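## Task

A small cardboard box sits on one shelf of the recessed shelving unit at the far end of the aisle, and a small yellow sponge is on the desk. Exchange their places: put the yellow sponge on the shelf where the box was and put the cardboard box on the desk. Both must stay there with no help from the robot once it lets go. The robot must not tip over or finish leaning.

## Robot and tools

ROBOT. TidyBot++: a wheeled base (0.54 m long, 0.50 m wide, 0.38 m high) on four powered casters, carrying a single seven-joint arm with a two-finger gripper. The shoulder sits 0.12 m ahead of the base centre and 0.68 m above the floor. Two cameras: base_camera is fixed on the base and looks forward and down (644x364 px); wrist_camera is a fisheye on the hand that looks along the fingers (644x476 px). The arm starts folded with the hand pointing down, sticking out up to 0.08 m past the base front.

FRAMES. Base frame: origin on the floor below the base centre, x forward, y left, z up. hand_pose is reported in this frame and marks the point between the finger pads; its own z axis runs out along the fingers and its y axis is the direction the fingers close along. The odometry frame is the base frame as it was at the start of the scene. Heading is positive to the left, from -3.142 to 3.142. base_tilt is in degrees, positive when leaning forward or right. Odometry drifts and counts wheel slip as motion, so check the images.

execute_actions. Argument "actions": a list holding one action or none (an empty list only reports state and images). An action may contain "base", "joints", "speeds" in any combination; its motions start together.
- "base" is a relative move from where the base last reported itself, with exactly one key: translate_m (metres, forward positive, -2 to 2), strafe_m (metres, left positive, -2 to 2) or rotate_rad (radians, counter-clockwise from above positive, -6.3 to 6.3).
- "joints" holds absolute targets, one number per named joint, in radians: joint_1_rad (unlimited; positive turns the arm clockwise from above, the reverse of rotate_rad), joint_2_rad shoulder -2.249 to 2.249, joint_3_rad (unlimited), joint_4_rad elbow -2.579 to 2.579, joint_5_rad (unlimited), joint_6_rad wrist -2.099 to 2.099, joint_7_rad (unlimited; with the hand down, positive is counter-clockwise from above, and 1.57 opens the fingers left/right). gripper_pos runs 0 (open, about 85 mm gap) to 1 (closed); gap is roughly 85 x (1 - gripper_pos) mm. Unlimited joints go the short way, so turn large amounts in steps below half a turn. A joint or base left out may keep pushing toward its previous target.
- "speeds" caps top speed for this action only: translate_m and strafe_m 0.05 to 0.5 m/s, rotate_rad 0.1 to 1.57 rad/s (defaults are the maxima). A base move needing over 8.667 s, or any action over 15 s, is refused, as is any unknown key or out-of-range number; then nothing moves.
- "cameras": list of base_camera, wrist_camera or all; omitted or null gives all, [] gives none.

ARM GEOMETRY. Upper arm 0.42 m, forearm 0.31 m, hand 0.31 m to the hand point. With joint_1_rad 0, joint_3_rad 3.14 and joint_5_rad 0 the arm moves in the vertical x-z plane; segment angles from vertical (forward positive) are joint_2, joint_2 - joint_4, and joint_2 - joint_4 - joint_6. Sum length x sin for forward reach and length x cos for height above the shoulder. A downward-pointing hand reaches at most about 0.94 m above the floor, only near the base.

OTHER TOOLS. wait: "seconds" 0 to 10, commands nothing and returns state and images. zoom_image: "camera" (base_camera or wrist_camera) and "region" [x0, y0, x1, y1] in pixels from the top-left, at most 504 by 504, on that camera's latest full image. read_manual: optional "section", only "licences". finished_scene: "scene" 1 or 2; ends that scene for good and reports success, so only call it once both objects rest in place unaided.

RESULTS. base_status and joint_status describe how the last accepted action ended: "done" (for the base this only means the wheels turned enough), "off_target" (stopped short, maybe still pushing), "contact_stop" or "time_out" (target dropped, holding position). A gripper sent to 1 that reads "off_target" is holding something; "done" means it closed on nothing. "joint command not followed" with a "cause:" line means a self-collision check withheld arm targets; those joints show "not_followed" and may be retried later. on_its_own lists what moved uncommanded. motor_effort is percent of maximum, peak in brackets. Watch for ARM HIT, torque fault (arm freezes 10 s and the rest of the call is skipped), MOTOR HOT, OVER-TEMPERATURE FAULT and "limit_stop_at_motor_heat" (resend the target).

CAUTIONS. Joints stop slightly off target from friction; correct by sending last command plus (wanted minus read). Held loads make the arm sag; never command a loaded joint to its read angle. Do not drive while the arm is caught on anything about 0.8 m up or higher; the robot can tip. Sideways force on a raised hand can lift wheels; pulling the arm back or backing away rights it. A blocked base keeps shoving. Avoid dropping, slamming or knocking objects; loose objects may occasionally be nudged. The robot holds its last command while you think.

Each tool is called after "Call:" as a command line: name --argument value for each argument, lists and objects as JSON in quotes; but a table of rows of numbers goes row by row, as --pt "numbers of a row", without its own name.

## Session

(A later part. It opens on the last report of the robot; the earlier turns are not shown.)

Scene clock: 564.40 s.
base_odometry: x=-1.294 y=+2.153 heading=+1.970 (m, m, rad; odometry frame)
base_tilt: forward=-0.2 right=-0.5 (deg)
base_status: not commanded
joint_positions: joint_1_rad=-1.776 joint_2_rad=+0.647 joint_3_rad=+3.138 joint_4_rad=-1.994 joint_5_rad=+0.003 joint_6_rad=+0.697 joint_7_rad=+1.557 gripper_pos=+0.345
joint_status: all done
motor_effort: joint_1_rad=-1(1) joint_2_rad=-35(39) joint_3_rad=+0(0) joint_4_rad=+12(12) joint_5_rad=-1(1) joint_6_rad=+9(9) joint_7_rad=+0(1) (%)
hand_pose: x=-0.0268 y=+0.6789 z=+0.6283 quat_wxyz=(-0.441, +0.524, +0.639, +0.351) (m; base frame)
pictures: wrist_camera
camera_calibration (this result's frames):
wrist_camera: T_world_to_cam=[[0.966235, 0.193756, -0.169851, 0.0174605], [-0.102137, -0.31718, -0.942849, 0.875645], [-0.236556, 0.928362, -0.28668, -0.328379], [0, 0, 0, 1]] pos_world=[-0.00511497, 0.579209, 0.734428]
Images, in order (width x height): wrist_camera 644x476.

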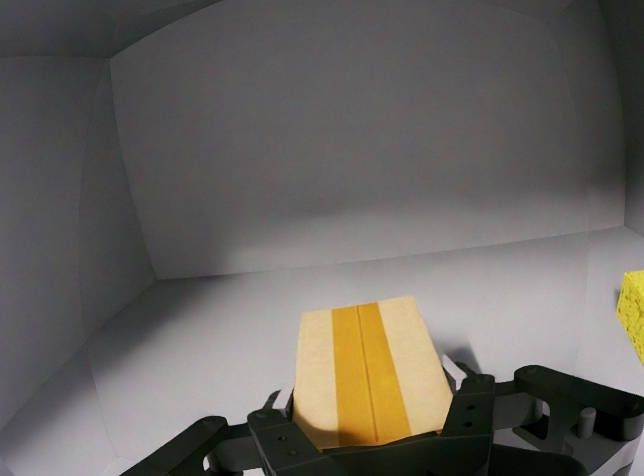

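Call:
execute_actions --actions '[{"base": {"strafe_m": -0.32}}]'

Scene clock: 568.70 s.
base_odometry: x=-0.999 y=+2.277 heading=+1.970 (m, m, rad; odometry frame)
base_tilt: forward=-0.2 right=-0.5 (deg)
base_status: done
joint_positions: joint_1_rad=-1.776 joint_2_rad=+0.646 joint_3_rad=+3.138 joint_4_rad=-1.995 joint_5_rad=+0.003 joint_6_rad=+0.697 joint_7_rad=+1.557 gripper_pos=+0.345
joint_status: not commanded
motor_effort: joint_1_rad=+0(1) joint_2_rad=-34(37) joint_3_rad=+1(0) joint_4_rad=+13(14) joint_5_rad=-1(1) joint_6_rad=+9(8) joint_7_rad=-1(1) (%)
hand_pose: x=-0.0267 y=+0.6785 z=+0.6284 quat_wxyz=(-0.441, +0.524, +0.639, +0.351) (m; base frame)
pictures: base_camera, wrist_camera
camera_calibration (this result's frames):
wrist_camera: T_world_to_cam=[[0.966244, 0.193716, -0.169846, 0.0174968], [-0.102082, -0.317423, -0.942774, 0.875737], [-0.236543, 0.928287, -0.286933, -0.327793], [0, 0, 0, 1]] pos_world=[-0.0050461, 0.578875, 0.734539]
Images, in order (width x height): base_camera 644x364, wrist_camera 644x476.

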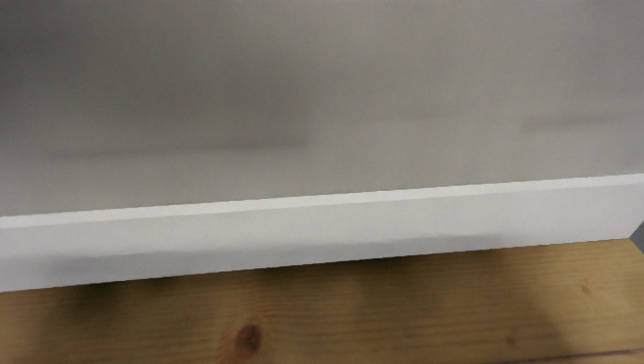

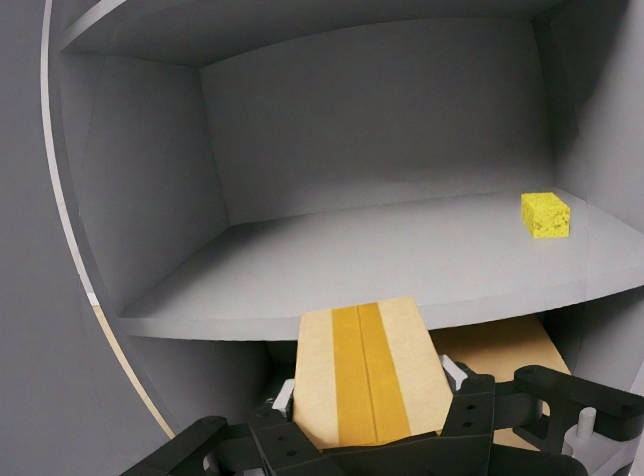

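Call:
execute_actions --actions '[{"joints": {"joint_1_rad": -3.16, "joint_2_rad": -0.4, "joint_4_rad": -2.4, "joint_6_rad": 0.0}}]'

Scene clock: 596.53 s.
base_odometry: x=-0.999 y=+2.277 heading=+1.970 (m, m, rad; odometry frame)
base_tilt: forward=-0.2 right=-0.4 (deg)
base_status: not commanded
joint_positions: joint_1_rad=-3.138 joint_2_rad=-0.378 joint_3_rad=+3.136 joint_4_rad=-2.393 joint_5_rad=+0.003 joint_6_rad=+0.038 joint_7_rad=+1.557 gripper_pos=+0.345
joint_status: all done
motor_effort: joint_1_rad=-1(3) joint_2_rad=-7(36) joint_3_rad=+1(3) joint_4_rad=+19(19) joint_5_rad=+0(0) joint_6_rad=+9(9) joint_7_rad=-1(0) (%)
hand_pose: x=-0.2955 y=-0.0027 z=+0.8149 quat_wxyz=(-0.550, +0.003, +0.835, -0.003) (m; base frame)
pictures: base_camera, wrist_camera
camera_calibration (this result's frames):
wrist_camera: T_world_to_cam=[[0.0148753, 0.986434, -0.163485, 0.156692], [0.319971, -0.159602, -0.933888, 0.92581], [-0.947311, -0.0384187, -0.318004, 0.107165], [0, 0, 0, 1]] pos_world=[-0.197044, -0.00268845, 0.924298]
Images, in order (width x height): base_camera 644x364, wrist_camera 644x476.

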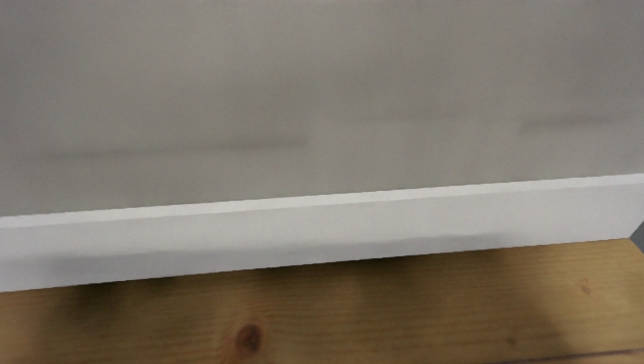

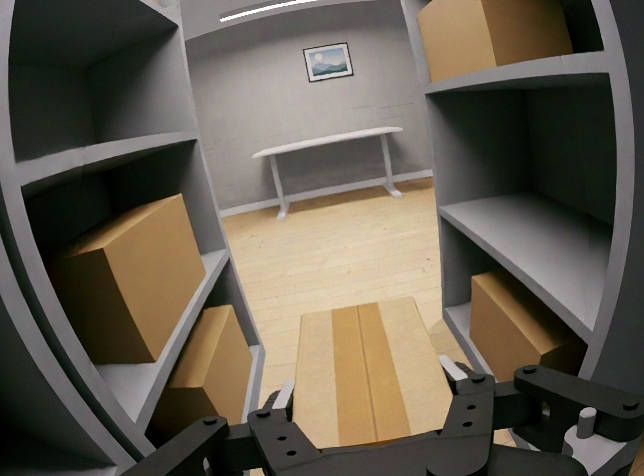

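Call:
execute_actions --actions '[{"base": {"translate_m": -2.0}, "joints": {"joint_2_rad": 0.365, "joint_4_rad": -1.652, "joint_6_rad": 0.134}}]'

Scene clock: 613.23 s.
base_odometry: x=-0.221 y=+0.434 heading=+1.970 (m, m, rad; odometry frame)
base_tilt: forward=-0.2 right=-0.5 (deg)
base_status: done
joint_positions: joint_1_rad=-3.139 joint_2_rad=+0.361 joint_3_rad=+3.136 joint_4_rad=-1.665 joint_5_rad=+0.003 joint_6_rad=+0.088 joint_7_rad=+1.557 gripper_pos=+0.345
joint_status: all done
motor_effort: joint_1_rad=-1(1) joint_2_rad=-33(36) joint_3_rad=+0(1) joint_4_rad=+19(20) joint_5_rad=+0(1) joint_6_rad=+8(9) joint_7_rad=-1(1) (%)
hand_pose: x=-0.6024 y=-0.0031 z=+0.8257 quat_wxyz=(-0.566, +0.004, +0.824, -0.005) (m; base frame)
pictures: base_camera, wrist_camera
camera_calibration (this result's frames):
wrist_camera: T_world_to_cam=[[0.00804399, 0.985685, -0.168405, 0.163337], [0.283439, -0.163751, -0.944906, 1.02108], [-0.958957, -0.0401316, -0.280698, -0.21795], [0, 0, 0, 1]] pos_world=[-0.499732, -0.00254252, 0.931153]
Images, in order (width x height): base_camera 644x364, wrist_camera 644x476.

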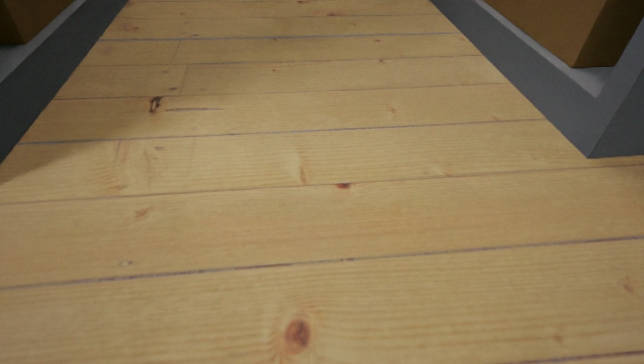

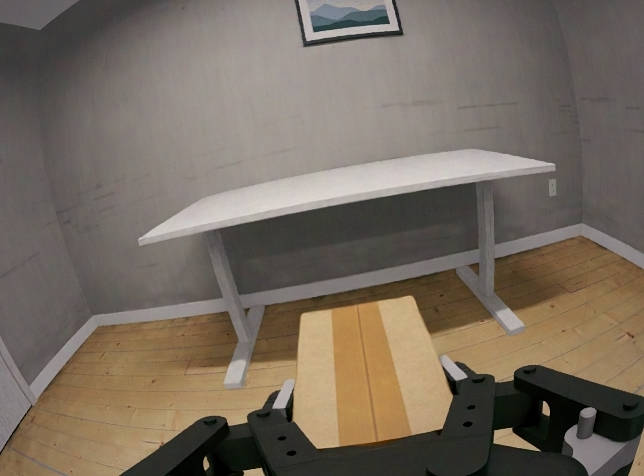

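Call:
execute_actions --actions '[{"base": {"translate_m": -1.13}}]'

Scene clock: 643.90 s.
base_odometry: x=+0.219 y=-0.607 heading=+1.971 (m, m, rad; odometry frame)
base_tilt: forward=-0.2 right=-0.5 (deg)
base_status: done
joint_positions: joint_1_rad=-3.139 joint_2_rad=+0.361 joint_3_rad=+3.136 joint_4_rad=-1.664 joint_5_rad=+0.003 joint_6_rad=+0.089 joint_7_rad=+1.557 gripper_pos=+0.345
joint_status: not commanded
motor_effort: joint_1_rad=-1(0) joint_2_rad=-31(35) joint_3_rad=+1(0) joint_4_rad=+18(20) joint_5_rad=+0(1) joint_6_rad=+9(9) joint_7_rad=-1(1) (%)
hand_pose: x=-0.6028 y=-0.0032 z=+0.8260 quat_wxyz=(-0.567, +0.004, +0.824, -0.005) (m; base frame)
pictures: base_camera, wrist_camera
camera_calibration (this result's frames):
wrist_camera: T_world_to_cam=[[0.00779168, 0.985684, -0.168421, 0.163307], [0.282498, -0.163735, -0.945191, 1.02112], [-0.959236, -0.0402139, -0.27973, -0.219268], [0, 0, 0, 1]] pos_world=[-0.500066, -0.00259421, 0.931319]
Images, in order (width x height): base_camera 644x364, wrist_camera 644x476.

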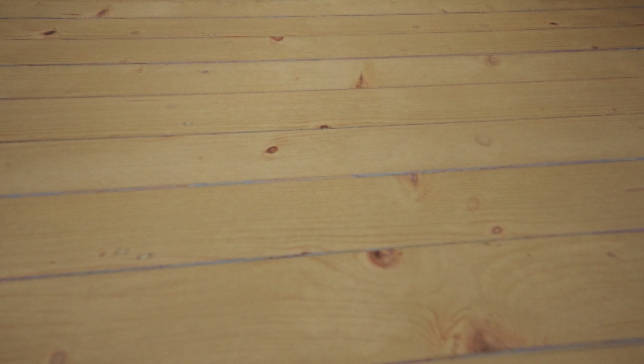

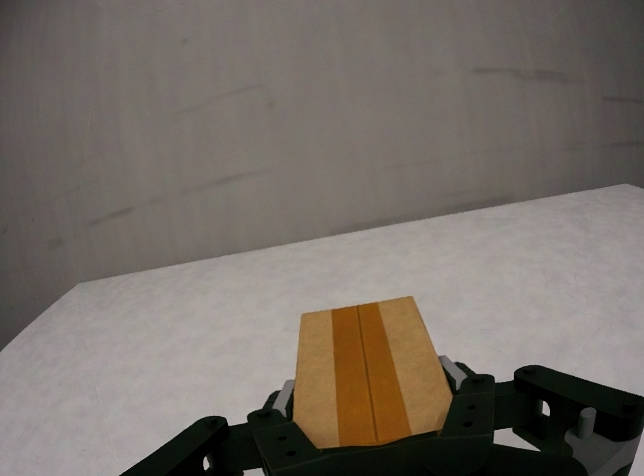

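Call:
execute_actions --actions '[{"joints": {"joint_2_rad": 0.44}}]' --cameras '["wrist_camera"]'

Scene clock: 650.57 s.
base_odometry: x=+0.219 y=-0.607 heading=+1.971 (m, m, rad; odometry frame)
base_tilt: forward=-0.2 right=-0.5 (deg)
base_status: not commanded
joint_positions: joint_1_rad=-3.139 joint_2_rad=+0.437 joint_3_rad=+3.136 joint_4_rad=-1.662 joint_5_rad=+0.003 joint_6_rad=+0.089 joint_7_rad=+1.557 gripper_pos=+0.345
joint_status: all done
motor_effort: joint_1_rad=-1(1) joint_2_rad=-35(37) joint_3_rad=+0(0) joint_4_rad=+18(19) joint_5_rad=+0(1) joint_6_rad=+9(9) joint_7_rad=-1(1) (%)
hand_pose: x=-0.6122 y=-0.0031 z=+0.7724 quat_wxyz=(-0.536, +0.004, +0.844, -0.005) (m; base frame)
pictures: wrist_camera
camera_calibration (this result's frames):
wrist_camera: T_world_to_cam=[[0.0200792, 0.985647, -0.167619, 0.161231], [0.35075, -0.163942, -0.922007, 0.996985], [-0.936254, -0.0402792, -0.349007, -0.175646], [0, 0, 0, 1]] pos_world=[-0.517379, -0.0025447, 0.884951]
Images, in order (width x height): wrist_camera 644x476.

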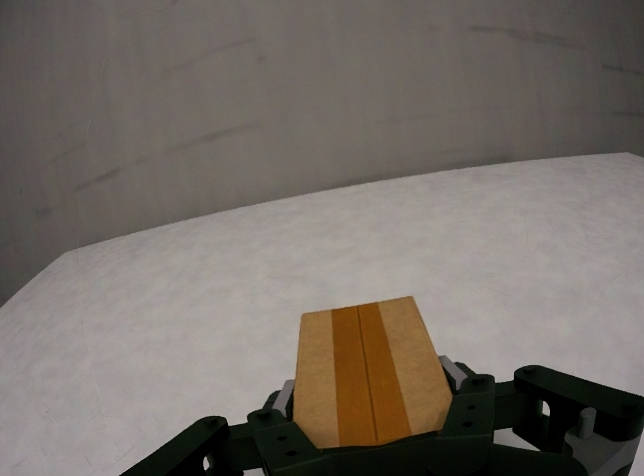

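Call:
execute_actions --actions '[{"joints": {"joint_2_rad": 0.462}}]' --cameras '["wrist_camera"]'

Scene clock: 657.60 s.
base_odometry: x=+0.219 y=-0.607 heading=+1.971 (m, m, rad; odometry frame)
base_tilt: forward=-0.2 right=-0.4 (deg)
base_status: not commanded
joint_positions: joint_1_rad=-3.139 joint_2_rad=+0.440 joint_3_rad=+3.136 joint_4_rad=-1.660 joint_5_rad=+0.003 joint_6_rad=+0.092 joint_7_rad=+1.557 gripper_pos=+0.345
joint_status: all done
motor_effort: joint_1_rad=-1(1) joint_2_rad=-34(34) joint_3_rad=+0(0) joint_4_rad=+18(18) joint_5_rad=+0(1) joint_6_rad=+7(9) joint_7_rad=-1(0) (%)
hand_pose: x=-0.6135 y=-0.0031 z=+0.7721 quat_wxyz=(-0.537, +0.004, +0.844, -0.005) (m; base frame)
pictures: wrist_camera
camera_calibration (this result's frames):
wrist_camera: T_world_to_cam=[[0.0197822, 0.985643, -0.167681, 0.161069], [0.349087, -0.163968, -0.922634, 0.996613], [-0.936881, -0.0402835, -0.347319, -0.178689], [0, 0, 0, 1]] pos_world=[-0.518501, -0.00254165, 0.884455]
Images, in order (width x height): wrist_camera 644x476.

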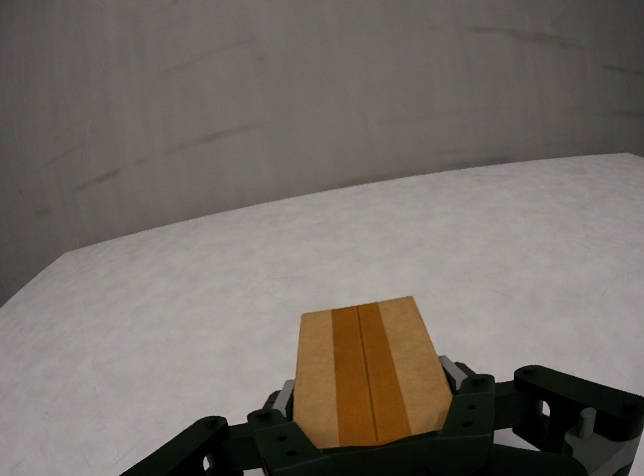

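Contact confirmed (height unchanged, j6 and j4 deflected). Releasing.

Call:
execute_actions --actions '[{"joints": {"gripper_pos": 0.0}}]' --cameras '["wrist_camera"]'

Scene clock: 661.97 s.
base_odometry: x=+0.219 y=-0.607 heading=+1.971 (m, m, rad; odometry frame)
base_tilt: forward=-0.2 right=-0.6 (deg)
base_status: not commanded
joint_positions: joint_1_rad=-3.139 joint_2_rad=+0.440 joint_3_rad=+3.136 joint_4_rad=-1.660 joint_5_rad=+0.003 joint_6_rad=+0.092 joint_7_rad=+1.557 gripper_pos=+0.000
joint_status: all done
motor_effort: joint_1_rad=-1(1) joint_2_rad=-34(34) joint_3_rad=+0(0) joint_4_rad=+18(17) joint_5_rad=+0(0) joint_6_rad=+8(8) joint_7_rad=-1(1) (%)
hand_pose: x=-0.6135 y=-0.0031 z=+0.7719 quat_wxyz=(-0.537, +0.004, +0.844, -0.005) (m; base frame)
pictures: wrist_camera
camera_calibration (this result's frames):
wrist_camera: T_world_to_cam=[[0.019806, 0.985643, -0.167679, 0.161064], [0.349217, -0.163968, -0.922584, 0.996564], [-0.936833, -0.0402835, -0.347451, -0.178605], [0, 0, 0, 1]] pos_world=[-0.51853, -0.00254146, 0.884365]
Images, in order (width x height): wrist_camera 644x476.

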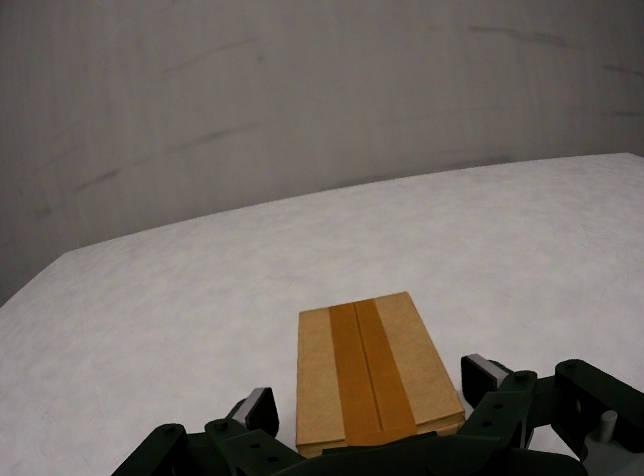

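Call:
execute_actions --actions '[{"joints": {"joint_2_rad": 0.2}}]' --cameras '["wrist_camera"]'

Scene clock: 667.17 s.
base_odometry: x=+0.219 y=-0.607 heading=+1.971 (m, m, rad; odometry frame)
base_tilt: forward=-0.2 right=-0.6 (deg)
base_status: not commanded
joint_positions: joint_1_rad=-3.139 joint_2_rad=+0.198 joint_3_rad=+3.136 joint_4_rad=-1.654 joint_5_rad=+0.003 joint_6_rad=+0.095 joint_7_rad=+1.557 gripper_pos=+0.000
joint_status: all done
motor_effort: joint_1_rad=+0(1) joint_2_rad=-28(36) joint_3_rad=+1(0) joint_4_rad=+19(20) joint_5_rad=+0(0) joint_6_rad=+9(8) joint_7_rad=-1(1) (%)
hand_pose: x=-0.5715 y=-0.0033 z=+0.9495 quat_wxyz=(-0.638, +0.003, +0.770, -0.005) (m; base frame)
pictures: wrist_camera
camera_calibration (this result's frames):
wrist_camera: T_world_to_cam=[[-0.0224017, 0.985753, -0.166699, 0.165078], [0.108945, -0.163341, -0.980536, 1.06342], [-0.993795, -0.0401267, -0.103734, -0.341548], [0, 0, 0, 1]] pos_world=[-0.451586, -0.00273075, 1.03481]
Images, in order (width x height): wrist_camera 644x476.

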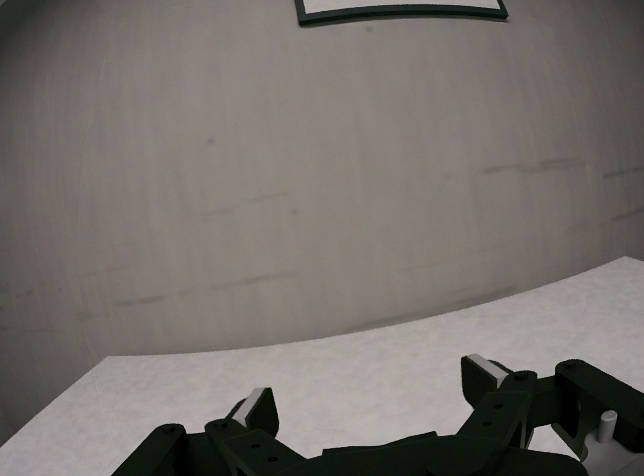

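Call:
finished_scene --scene 2

The scene is finished: the task was done.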